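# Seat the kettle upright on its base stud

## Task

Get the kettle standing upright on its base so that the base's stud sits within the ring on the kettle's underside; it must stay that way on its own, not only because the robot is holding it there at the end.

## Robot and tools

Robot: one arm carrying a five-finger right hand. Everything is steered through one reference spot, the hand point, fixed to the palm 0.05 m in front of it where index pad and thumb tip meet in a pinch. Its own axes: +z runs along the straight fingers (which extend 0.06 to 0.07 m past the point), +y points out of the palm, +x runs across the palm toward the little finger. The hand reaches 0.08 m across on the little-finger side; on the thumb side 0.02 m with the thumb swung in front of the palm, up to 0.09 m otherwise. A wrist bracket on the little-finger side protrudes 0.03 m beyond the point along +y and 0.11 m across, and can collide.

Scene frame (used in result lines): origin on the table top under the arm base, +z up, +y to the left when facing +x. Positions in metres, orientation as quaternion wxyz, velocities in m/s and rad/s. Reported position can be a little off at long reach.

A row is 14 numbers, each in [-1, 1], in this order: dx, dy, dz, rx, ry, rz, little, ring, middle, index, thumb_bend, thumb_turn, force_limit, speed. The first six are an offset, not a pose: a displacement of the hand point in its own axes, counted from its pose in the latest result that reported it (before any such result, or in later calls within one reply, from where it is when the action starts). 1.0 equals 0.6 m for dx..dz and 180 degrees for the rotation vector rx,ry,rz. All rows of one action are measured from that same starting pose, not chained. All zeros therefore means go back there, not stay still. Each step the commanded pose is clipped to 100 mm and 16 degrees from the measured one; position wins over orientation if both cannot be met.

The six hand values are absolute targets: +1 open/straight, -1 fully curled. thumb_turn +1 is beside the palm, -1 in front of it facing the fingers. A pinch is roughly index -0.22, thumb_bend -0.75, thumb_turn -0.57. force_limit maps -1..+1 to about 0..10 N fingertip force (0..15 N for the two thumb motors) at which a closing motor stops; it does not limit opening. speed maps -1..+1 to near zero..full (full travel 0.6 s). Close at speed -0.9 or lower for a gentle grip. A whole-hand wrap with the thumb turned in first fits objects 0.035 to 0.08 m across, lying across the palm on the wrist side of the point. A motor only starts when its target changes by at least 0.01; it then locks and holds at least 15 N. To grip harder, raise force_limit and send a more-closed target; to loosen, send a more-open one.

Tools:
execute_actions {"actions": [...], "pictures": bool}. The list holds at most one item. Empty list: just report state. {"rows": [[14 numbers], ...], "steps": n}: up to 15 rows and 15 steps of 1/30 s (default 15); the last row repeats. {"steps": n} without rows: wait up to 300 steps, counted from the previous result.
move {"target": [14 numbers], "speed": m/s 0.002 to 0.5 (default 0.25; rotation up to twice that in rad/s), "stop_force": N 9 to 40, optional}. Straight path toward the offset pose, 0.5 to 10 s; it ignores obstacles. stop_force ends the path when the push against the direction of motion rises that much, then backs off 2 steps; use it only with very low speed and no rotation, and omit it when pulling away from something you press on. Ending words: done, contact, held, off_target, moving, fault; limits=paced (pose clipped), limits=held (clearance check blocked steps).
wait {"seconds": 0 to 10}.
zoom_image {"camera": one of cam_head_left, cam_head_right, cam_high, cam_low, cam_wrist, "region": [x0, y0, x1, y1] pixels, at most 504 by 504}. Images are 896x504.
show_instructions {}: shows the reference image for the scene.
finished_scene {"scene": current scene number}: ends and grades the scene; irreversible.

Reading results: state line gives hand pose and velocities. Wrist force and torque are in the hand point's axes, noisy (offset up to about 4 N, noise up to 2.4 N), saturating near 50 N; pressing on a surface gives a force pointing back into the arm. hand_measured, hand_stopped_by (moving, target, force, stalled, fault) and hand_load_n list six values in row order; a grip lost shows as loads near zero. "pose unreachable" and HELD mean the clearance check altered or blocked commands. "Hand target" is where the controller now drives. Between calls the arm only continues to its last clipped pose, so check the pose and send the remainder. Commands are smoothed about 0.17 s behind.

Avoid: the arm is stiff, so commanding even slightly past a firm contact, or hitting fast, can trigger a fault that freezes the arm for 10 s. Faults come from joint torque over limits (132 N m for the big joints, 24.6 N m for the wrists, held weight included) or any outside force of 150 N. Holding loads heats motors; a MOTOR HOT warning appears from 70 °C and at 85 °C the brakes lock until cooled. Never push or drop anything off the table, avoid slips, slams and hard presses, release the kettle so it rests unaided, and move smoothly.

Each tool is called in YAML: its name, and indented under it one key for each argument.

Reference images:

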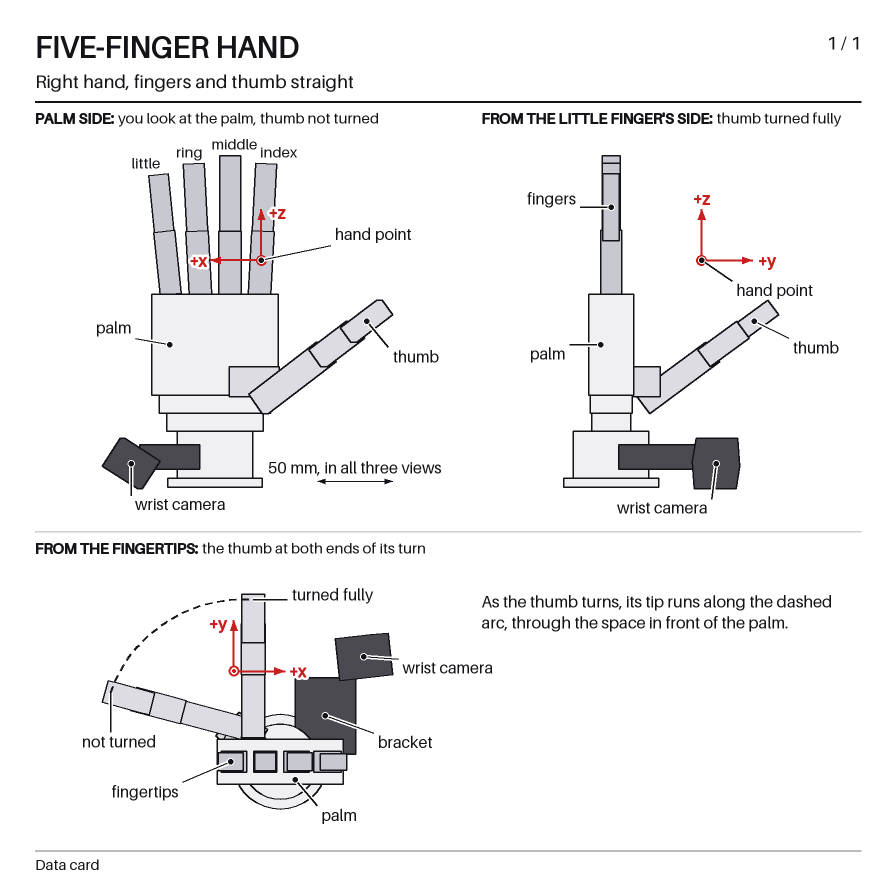

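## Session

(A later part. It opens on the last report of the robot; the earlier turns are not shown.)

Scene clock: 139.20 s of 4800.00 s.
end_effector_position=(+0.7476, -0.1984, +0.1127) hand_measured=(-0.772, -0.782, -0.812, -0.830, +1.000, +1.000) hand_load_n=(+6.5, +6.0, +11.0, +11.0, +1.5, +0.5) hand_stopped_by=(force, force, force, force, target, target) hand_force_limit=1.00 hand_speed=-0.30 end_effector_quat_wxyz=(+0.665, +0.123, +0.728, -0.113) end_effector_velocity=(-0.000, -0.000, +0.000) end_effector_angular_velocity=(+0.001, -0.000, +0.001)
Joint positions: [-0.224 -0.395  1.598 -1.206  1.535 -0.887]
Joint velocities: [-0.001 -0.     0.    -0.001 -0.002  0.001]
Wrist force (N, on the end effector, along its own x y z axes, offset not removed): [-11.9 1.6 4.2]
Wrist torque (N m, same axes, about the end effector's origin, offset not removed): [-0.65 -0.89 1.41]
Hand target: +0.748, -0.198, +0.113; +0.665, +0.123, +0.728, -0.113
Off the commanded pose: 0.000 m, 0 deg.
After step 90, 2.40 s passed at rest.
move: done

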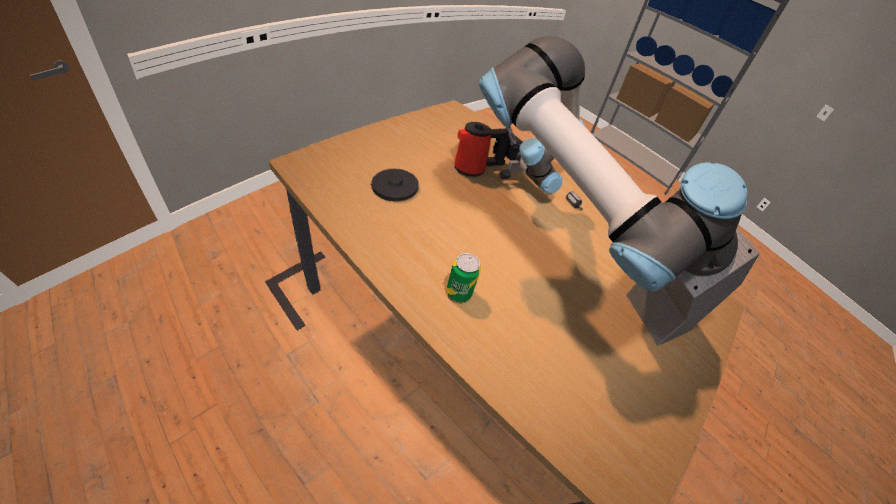

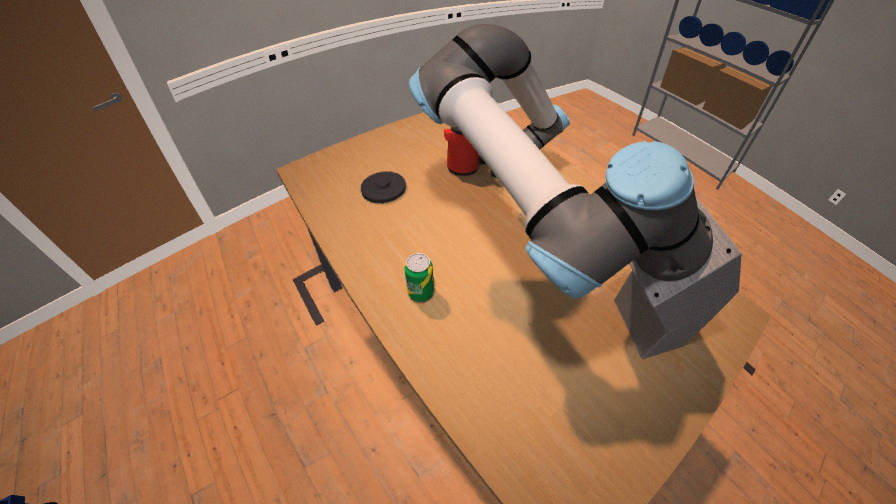

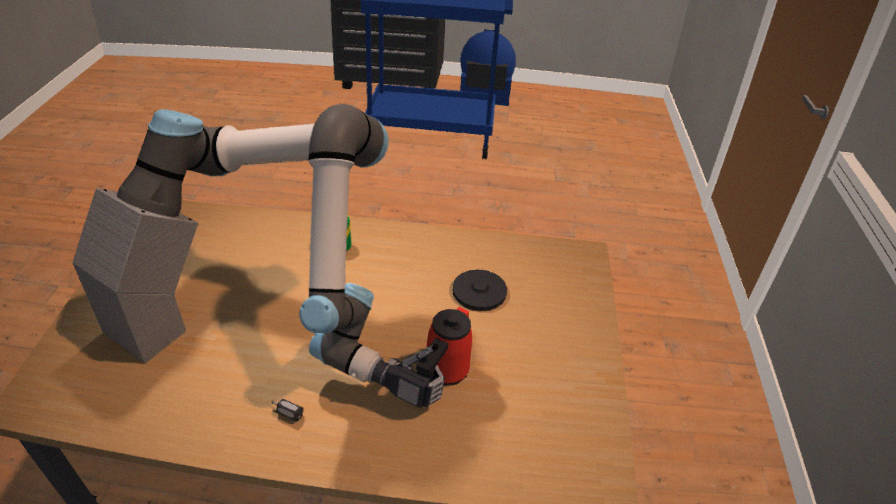

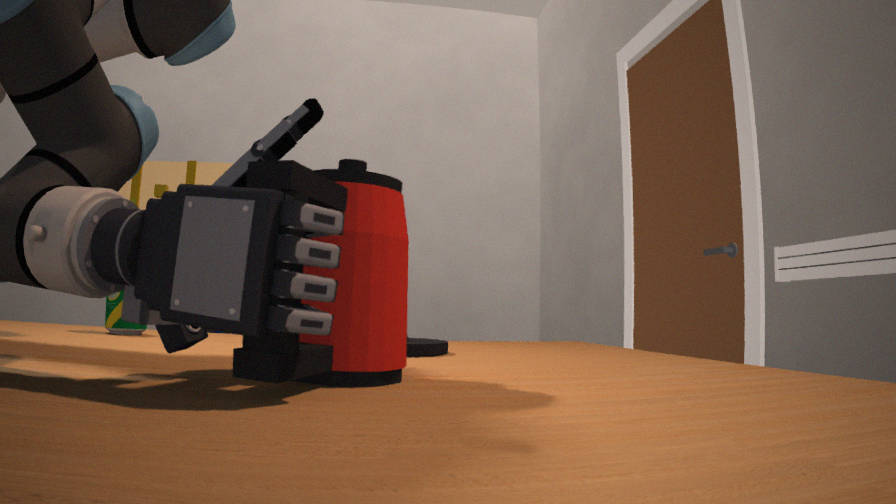

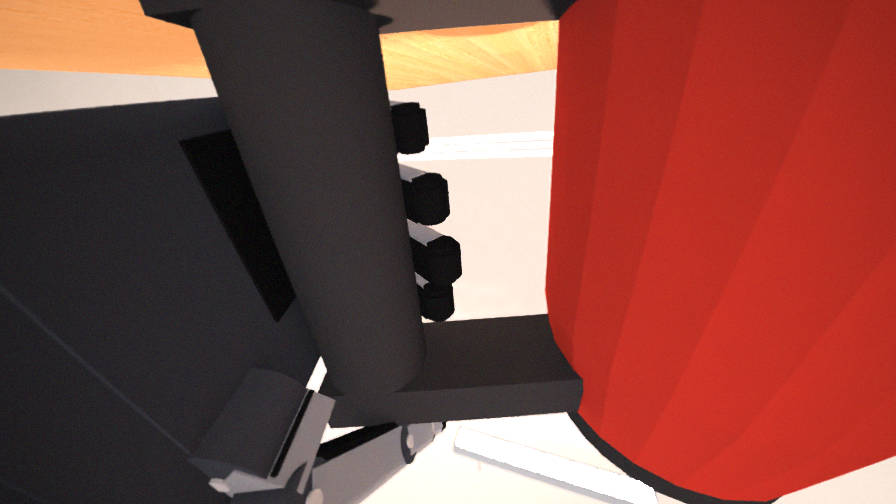

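move:
  target: [-0.1, 0, 0.0, 0, -0.0278, 0, -1, -1, -1, -1, 0.2, 1, 0.2, -0.5]
  speed: 0.05

Scene clock: 144.03 s of 4800.00 s.
end_effector_position=(+0.7527, -0.2002, +0.1723) hand_measured=(-0.772, -0.782, -0.814, -0.830, +0.456, +1.000) hand_load_n=(+0.0, +0.0, +0.5, +11.0, +9.0, +0.5) hand_stopped_by=(force, force, force, force, force, target) hand_force_limit=0.20 hand_speed=-0.50 end_effector_quat_wxyz=(+0.696, +0.118, +0.698, -0.118) end_effector_velocity=(-0.000, -0.001, +0.002) end_effector_angular_velocity=(-0.001, -0.002, -0.001)
Joint positions: [-0.268 -0.466  1.656 -1.26   1.545 -0.884]
Joint velocities: [-0.003 -0.002  0.001 -0.001 -0.001 -0.   ]
Wrist force (N, on the end effector, along its own x y z axes, offset not removed): [6.6 -0.2 2.7]
Wrist torque (N m, same axes, about the end effector's origin, offset not removed): [-0.22 -0.43 -0.42]
Hand target: +0.753, -0.200, +0.172; +0.696, +0.118, +0.698, -0.118
Off the commanded pose: 0.000 m, 0 deg.
After step 90, 0.27 s passed at rest.
move: done

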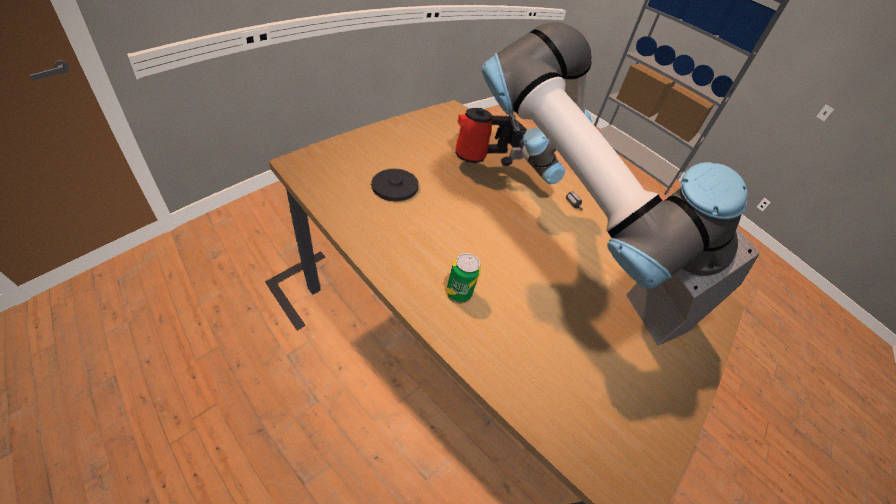

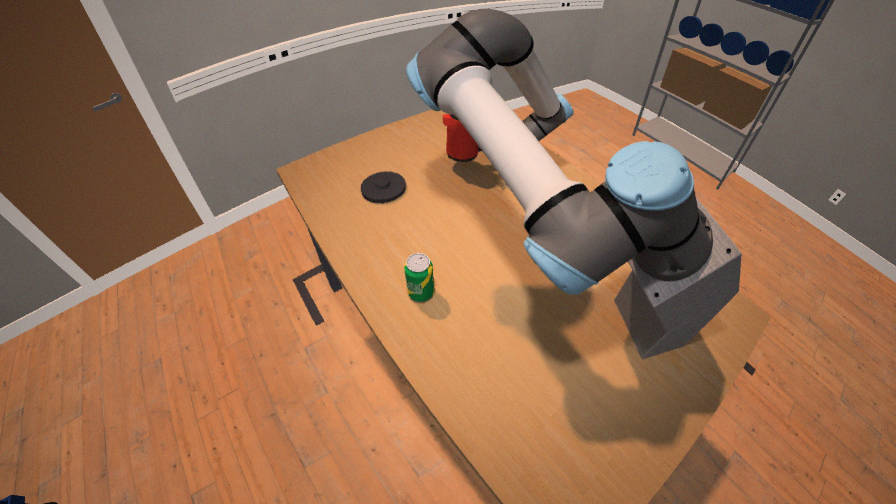

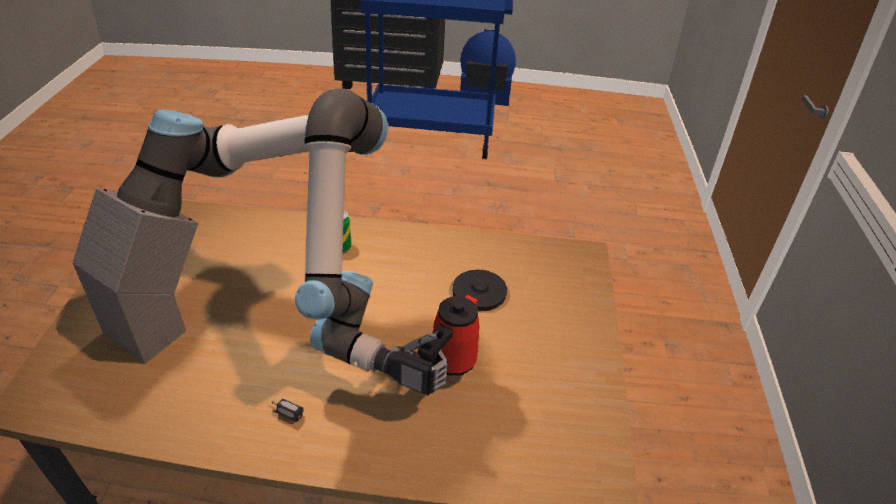

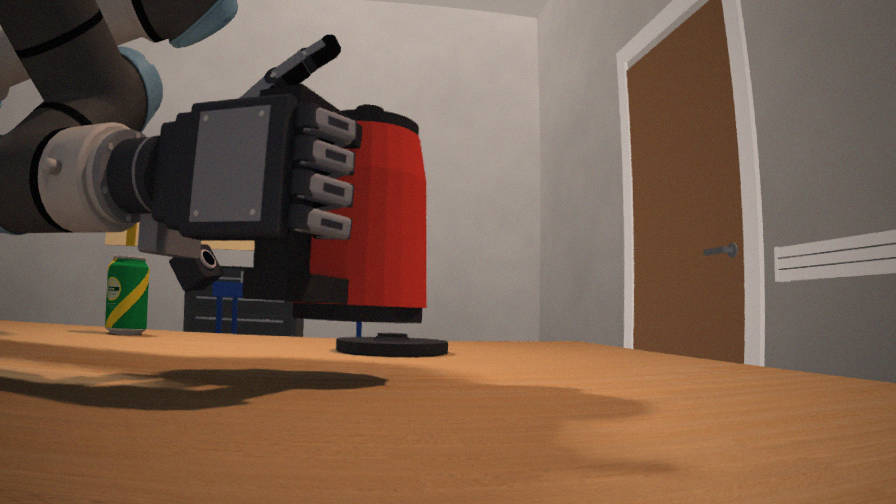

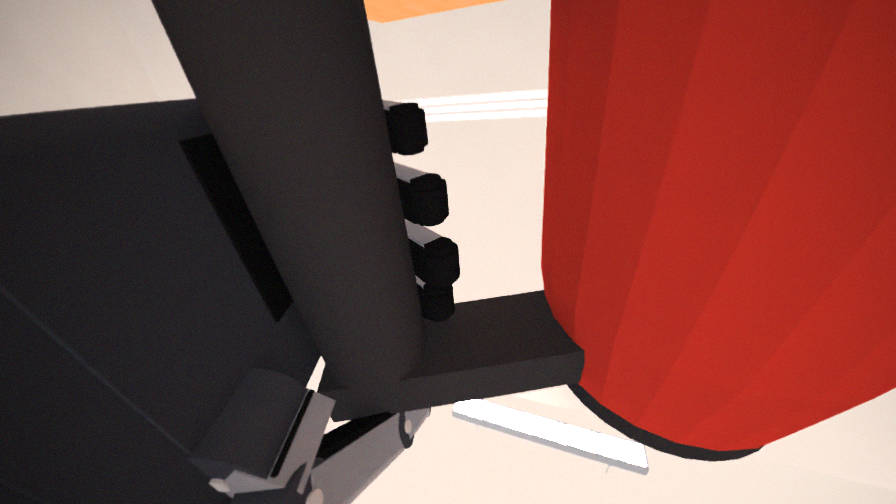

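execute_actions:
  actions:
    - {"rows": [[0,0,0,0,0,0,-0.97,-0.97,-0.97,-1,0.2,1,0.6,-0.7]], "steps": 15}

Scene clock: 146.20 s of 4800.00 s.
end_effector_position=(+0.7526, -0.2002, +0.1724) hand_measured=(-0.864, -0.842, -0.836, -0.830, +0.456, +1.000) hand_load_n=(+11.0, +8.5, +8.0, +8.0, +10.0, +0.5) hand_stopped_by=(force, force, force, force, force, target) hand_force_limit=0.60 hand_speed=-0.70 end_effector_quat_wxyz=(+0.696, +0.118, +0.698, -0.118) end_effector_velocity=(+0.000, +0.001, -0.001) end_effector_angular_velocity=(+0.000, +0.001, +0.002)
Joint positions: [-0.269 -0.466  1.656 -1.26   1.545 -0.884]
Joint velocities: [ 0.002  0.    -0.    -0.    -0.    -0.   ]
Wrist force (N, on the end effector, along its own x y z axes, offset not removed): [8.0 -0.7 2.0]
Wrist torque (N m, same axes, about the end effector's origin, offset not removed): [-0.32 -0.67 -0.29]
Hand target: +0.753, -0.200, +0.172; +0.696, +0.118, +0.698, -0.118
Off the commanded pose: 0.000 m, 0 deg.
Steps of this call (steps 1 to 50: nothing new was sent; steps 51 to 65: all 15 steps of this action). Readings (end_effector_position | what the end effector reports):
51: (+0.7527, -0.2002, +0.1724) | hand_measured=(-0.772, -0.782, -0.814, -0.830, +0.456, +1.000) hand_load_n=(+0.0, +0.0, +0.5, +11.0, +9.0, +0.5) hand_stopped_by=(moving, moving, moving, force, force, target) hand_force_limit=0.60 hand_speed=-0.70
52: (+0.7527, -0.2002, +0.1724) | hand_measured=(-0.772, -0.782, -0.814, -0.830, +0.456, +1.000) hand_load_n=(+0.0, +0.0, +0.5, +11.0, +9.0, +0.5) hand_stopped_by=(moving, moving, moving, force, force, target) hand_force_limit=0.60 hand_speed=-0.70
54: (+0.7527, -0.2002, +0.1724) | hand_measured=(-0.788, -0.796, -0.828, -0.830, +0.456, +1.000) hand_load_n=(+0.0, +0.0, +6.5, +10.0, +9.5, +0.5) hand_stopped_by=(moving, moving, moving, force, force, target) hand_force_limit=0.60 hand_speed=-0.70
58: (+0.7527, -0.2002, +0.1724) | hand_measured=(-0.854, -0.844, -0.836, -0.830, +0.456, +1.000) hand_load_n=(+7.0, +9.0, +8.5, +8.0, +10.0, +0.5) hand_stopped_by=(moving, force, force, force, force, target) hand_force_limit=0.60 hand_speed=-0.70
65: the state above

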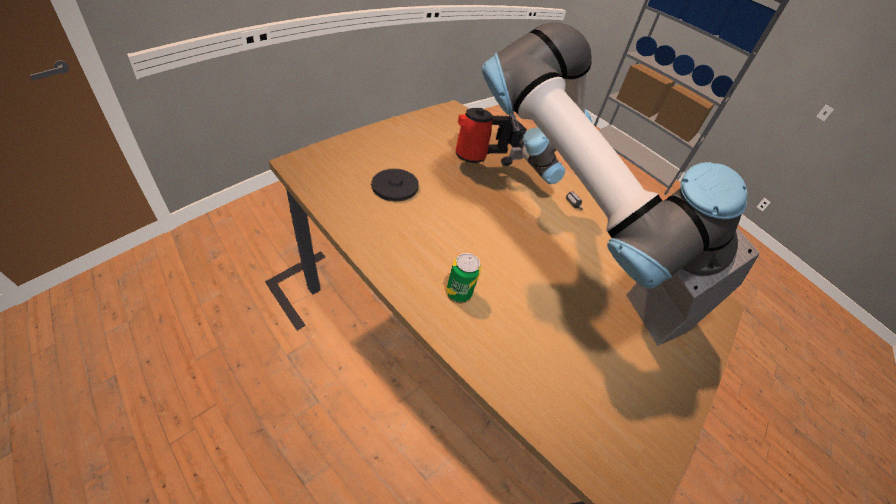

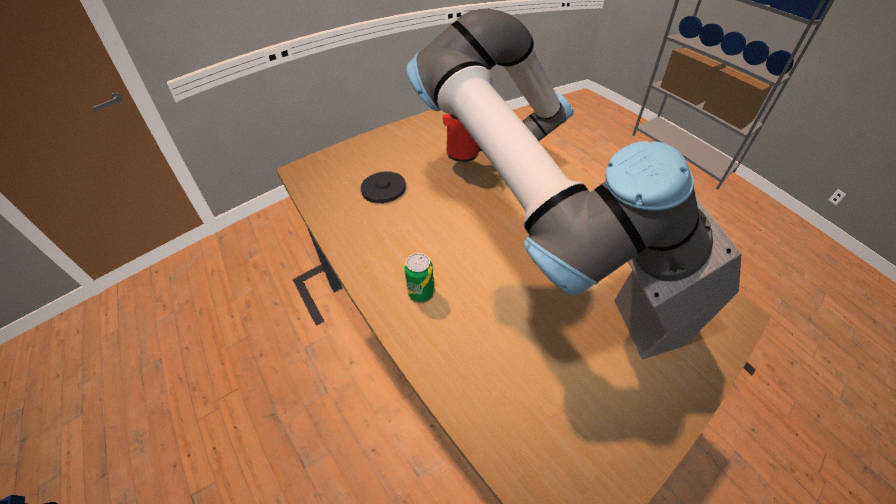

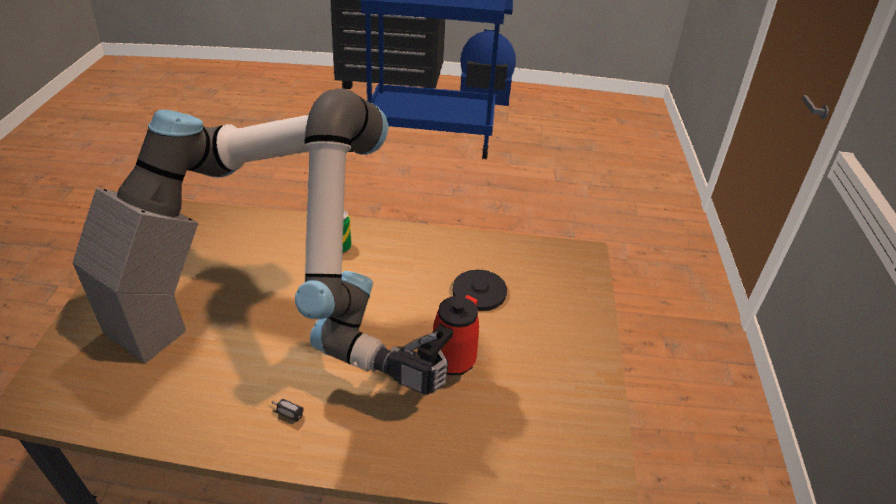

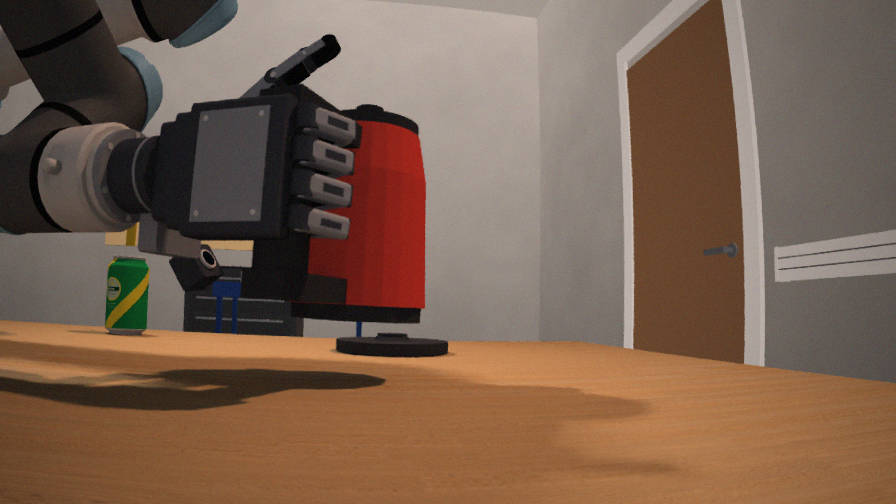

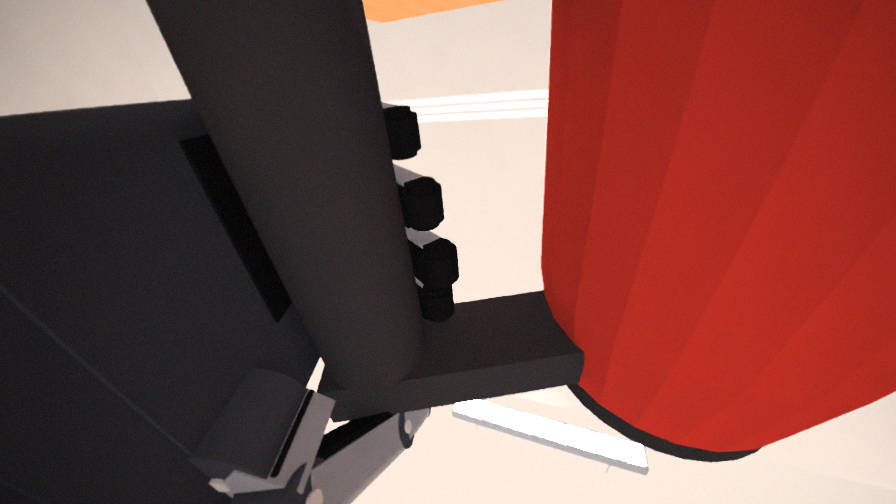

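move:
  target: [-0.0167, 0.4947, -0.04, -0.1667, -0.011, 0, -0.97, -0.97, -0.97, -1, 0.2, 1, 0.6, -0.7]
  speed: 0.15

Scene clock: 165.40 s of 4800.00 s.
end_effector_position=(+0.8282, +0.0876, +0.1826) hand_measured=(-0.864, -0.842, -0.836, -0.830, +0.456, +1.000) hand_load_n=(+11.0, +8.5, +8.0, +8.0, +10.0, +0.5) hand_stopped_by=(force, force, force, force, force, target) hand_force_limit=0.60 hand_speed=-0.70 end_effector_quat_wxyz=(+0.715, -0.068, +0.693, +0.064) end_effector_velocity=(+0.001, +0.002, -0.000) end_effector_angular_velocity=(-0.000, +0.000, +0.003)
Joint positions: [-0.033 -0.644  1.591 -1.369  1.387 -0.905]
Joint velocities: [ 0.002 -0.    -0.003  0.001 -0.001 -0.   ]
Wrist force (N, on the end effector, along its own x y z axes, offset not removed): [6.6 1.6 0.1]
Wrist torque (N m, same axes, about the end effector's origin, offset not removed): [0.08 -0.34 -0.35]
Hand target: +0.828, +0.088, +0.183; +0.715, -0.068, +0.693, +0.064
Off the commanded pose: 0.000 m, 0 deg.
After step 90, 13.73 s passed at rest.
move: done

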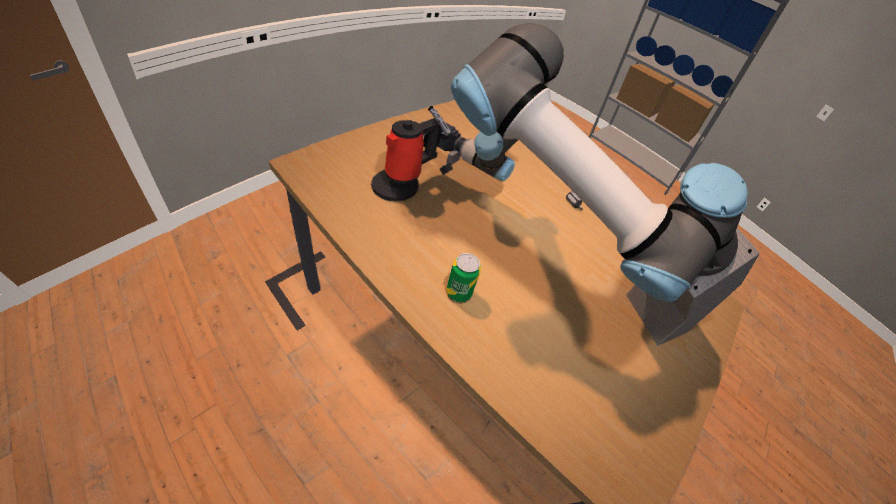

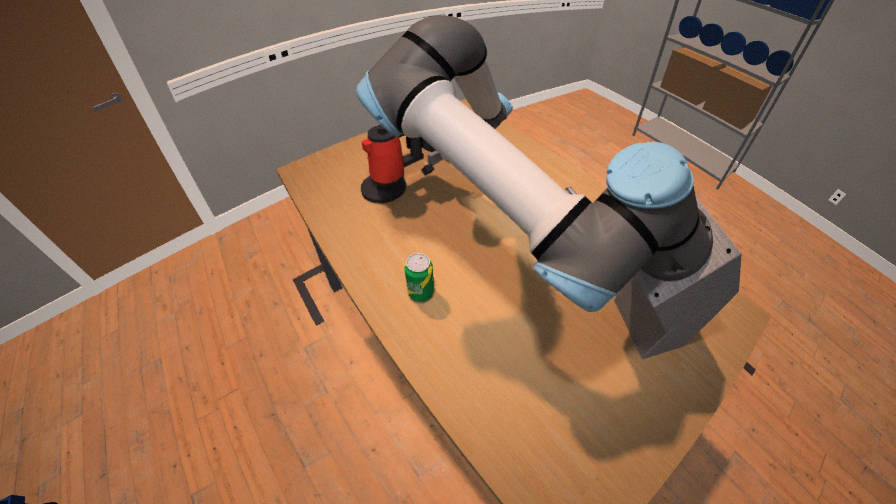

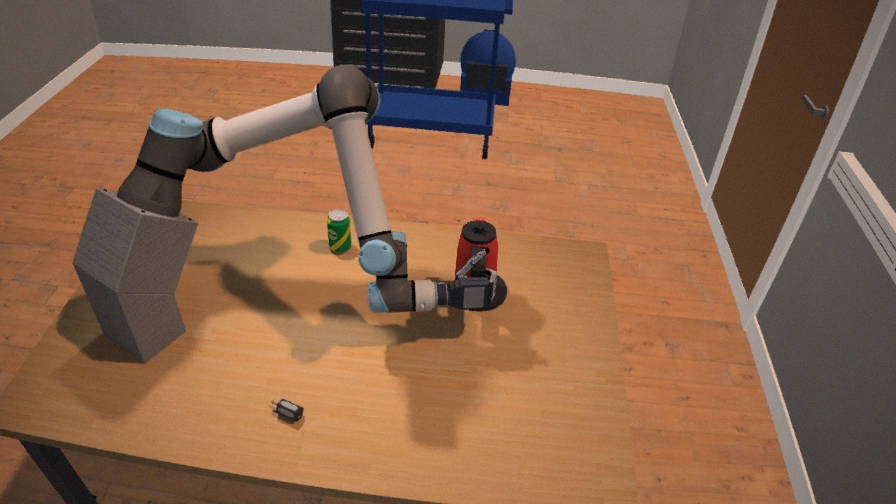

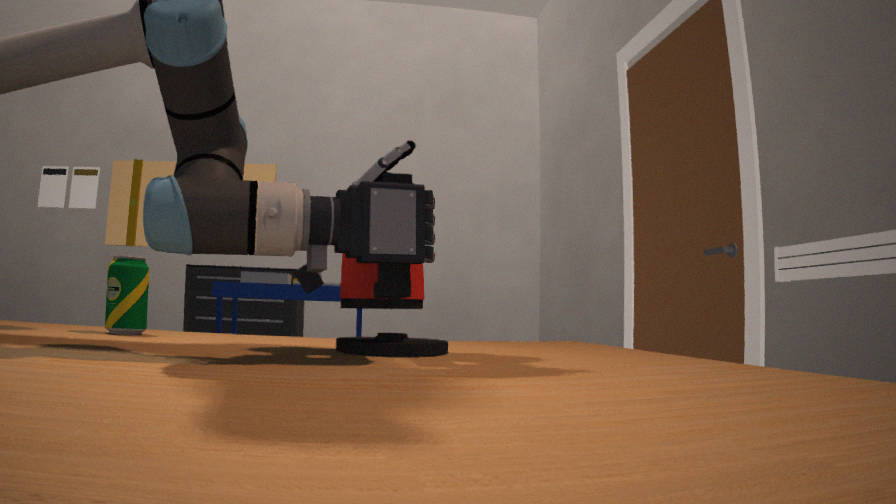

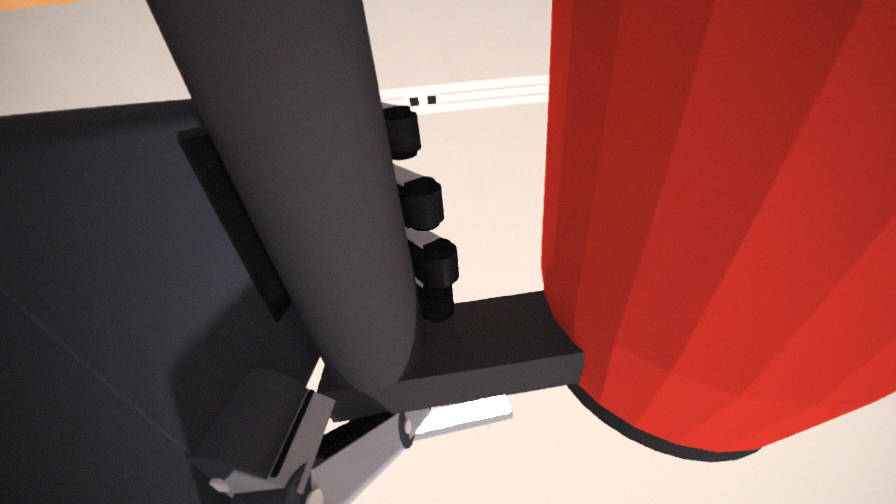

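zoom_image:
  camera: "cam_low"
  region: [320, 250, 460, 370]

zoom_image:
  camera: "cam_head_left"
  region: [350, 100, 470, 220]

zoom_image:
  camera: "cam_head_right"
  region: [335, 105, 455, 225]

Region (320, 250, 460, 370) of cam_low's 896x504 image, scaled by 3.600, with more detail than that image has; it fills the top 432 rows of this view, and the rest is white.

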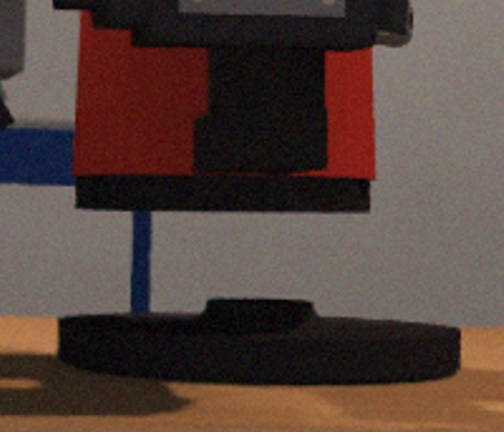

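Region (350, 100, 470, 220) of cam_head_left's 896x504 image, scaled by 4.200, with more detail than that image has.

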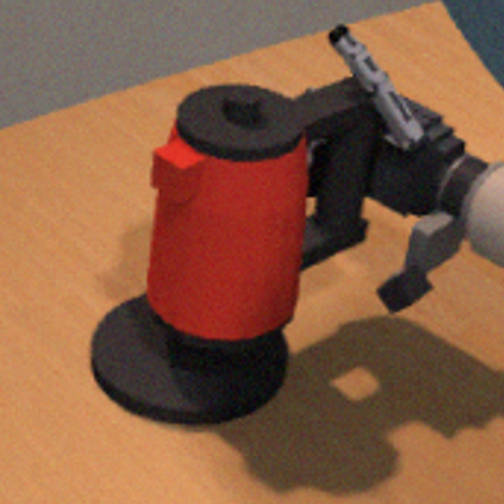

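Region (335, 105, 455, 225) of cam_head_right's 896x504 image, scaled by 4.200, with more detail than that image has.

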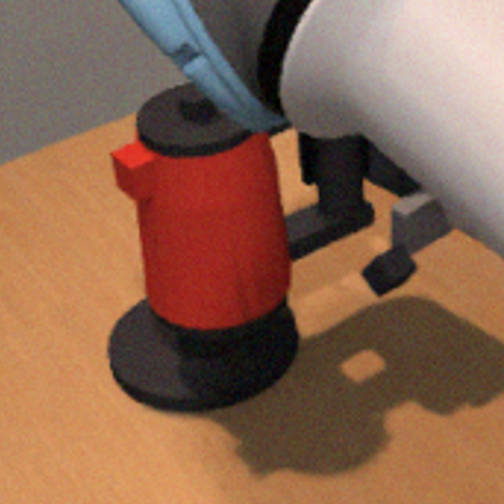

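move:
  target: [0.0333, 0.0188, 0.0283, 0, 0.0045, 0, -0.97, -0.97, -0.97, -1, 0.2, 1, 0.6, -0.7]
  speed: 0.05

zoom_image:
  camera: "cam_low"
  region: [320, 250, 460, 370]

zoom_image:
  camera: "cam_head_left"
  region: [350, 100, 470, 220]

zoom_image:
  camera: "cam_head_right"
  region: [335, 105, 455, 225]

Scene clock: 182.93 s of 4800.00 s.
end_effector_position=(+0.8433, +0.1018, +0.1632) hand_measured=(-0.864, -0.842, -0.836, -0.830, +0.456, +1.000) hand_load_n=(+11.0, +8.5, +8.0, +8.0, +10.0, +0.5) hand_stopped_by=(force, force, force, force, force, target) hand_force_limit=0.60 hand_speed=-0.70 end_effector_quat_wxyz=(+0.710, -0.068, +0.698, +0.064) end_effector_velocity=(+0.001, -0.001, -0.000) end_effector_angular_velocity=(-0.000, -0.001, -0.002)
Joint positions: [ 0.001 -0.616  1.521 -1.312  1.41  -0.921]
Joint velocities: [-0.     0.002 -0.004  0.003  0.002 -0.   ]
Wrist force (N, on the end effector, along its own x y z axes, offset not removed): [6.2 -0.2 2.2]
Wrist torque (N m, same axes, about the end effector's origin, offset not removed): [-0.18 -0.39 -0.37]
Hand target: +0.843, +0.102, +0.163; +0.710, -0.068, +0.698, +0.064
Off the commanded pose: 0.000 m, 0 deg.
After step 90, 13.60 s passed at rest.
move: done

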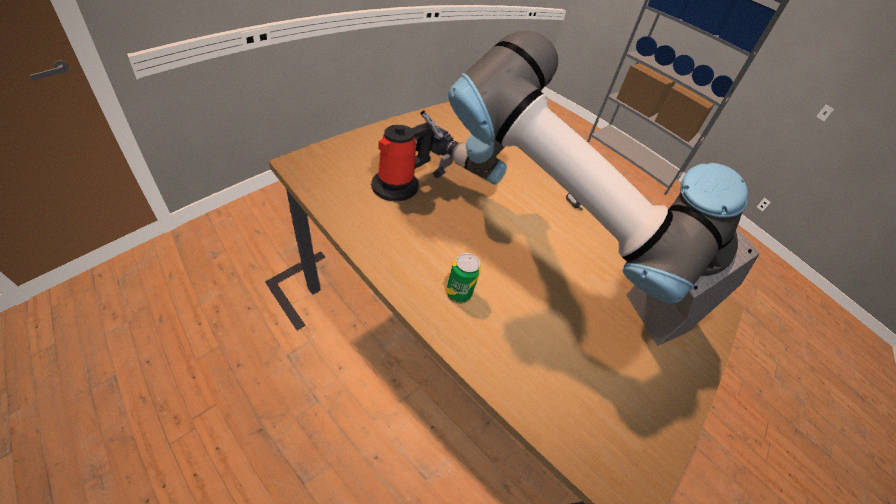

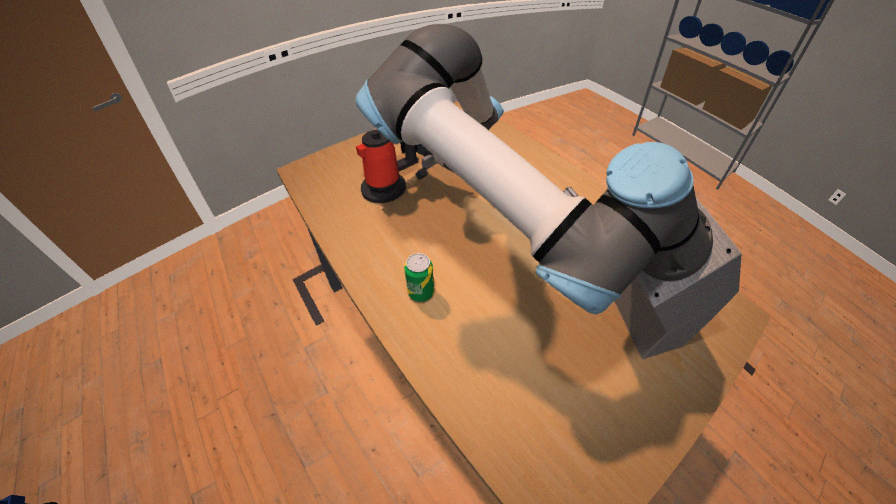

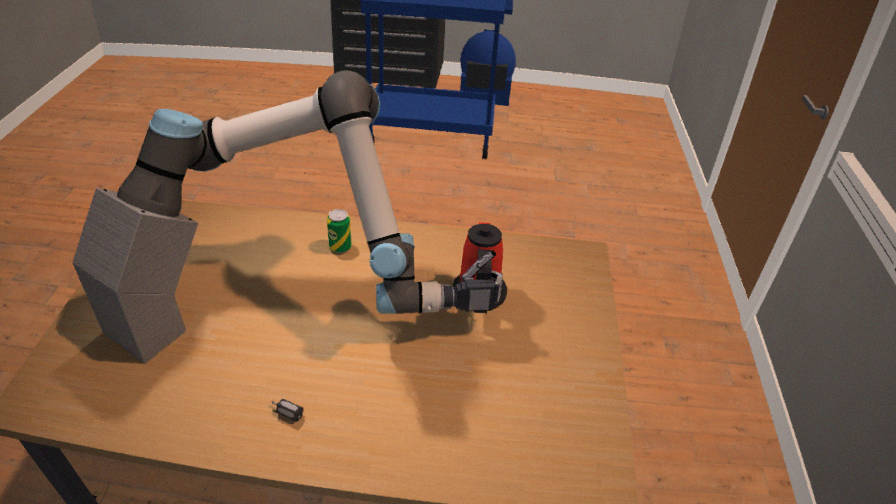

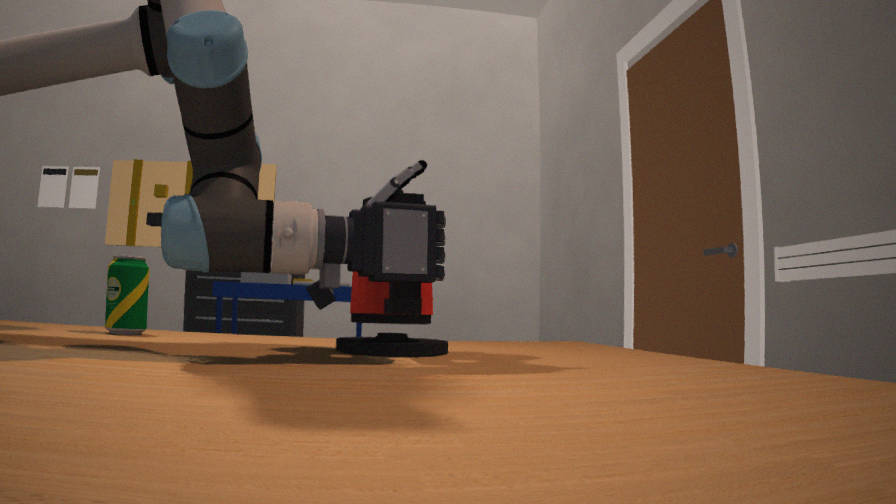

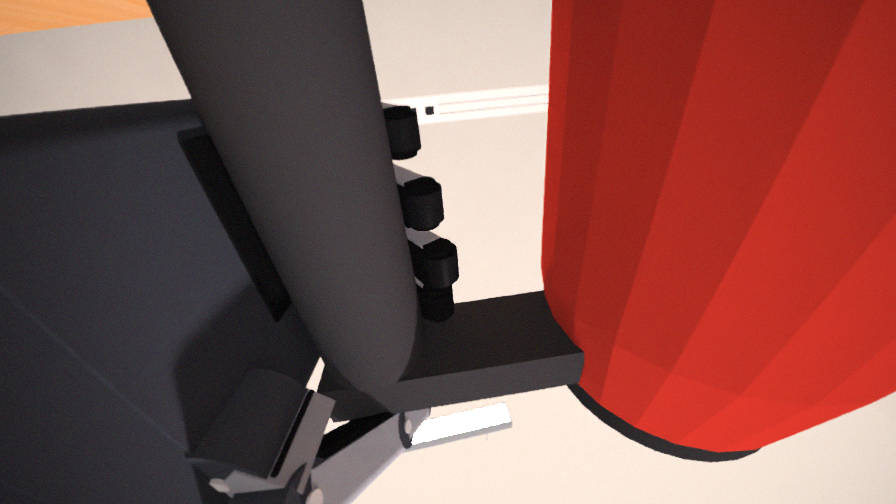

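Region (320, 250, 460, 370) of cam_low's 896x504 image, scaled by 3.600, with more detail than that image has; it fills the top 432 rows of this view, and the rest is white.

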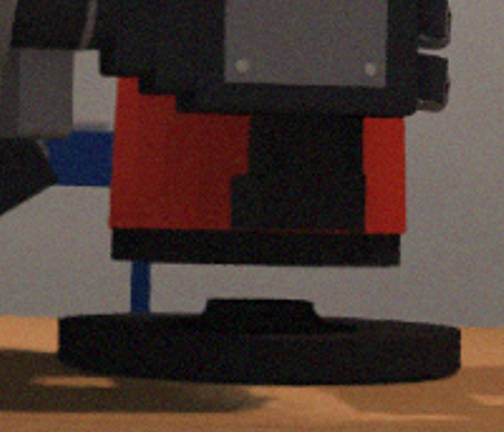

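Region (350, 100, 470, 220) of cam_head_left's 896x504 image, scaled by 4.200, with more detail than that image has.

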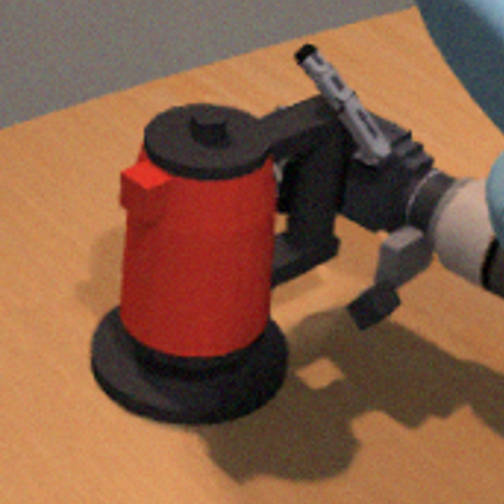

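Region (335, 105, 455, 225) of cam_head_right's 896x504 image, scaled by 4.200, with more detail than that image has.

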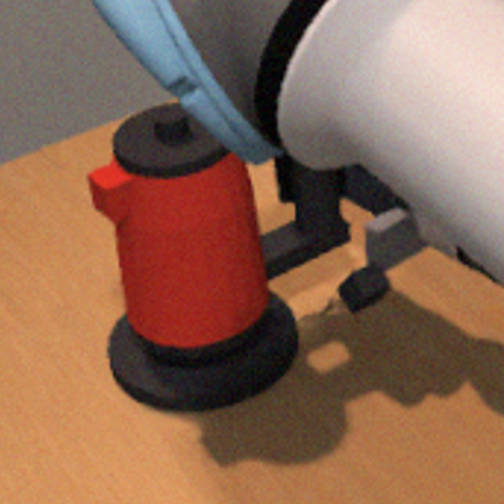

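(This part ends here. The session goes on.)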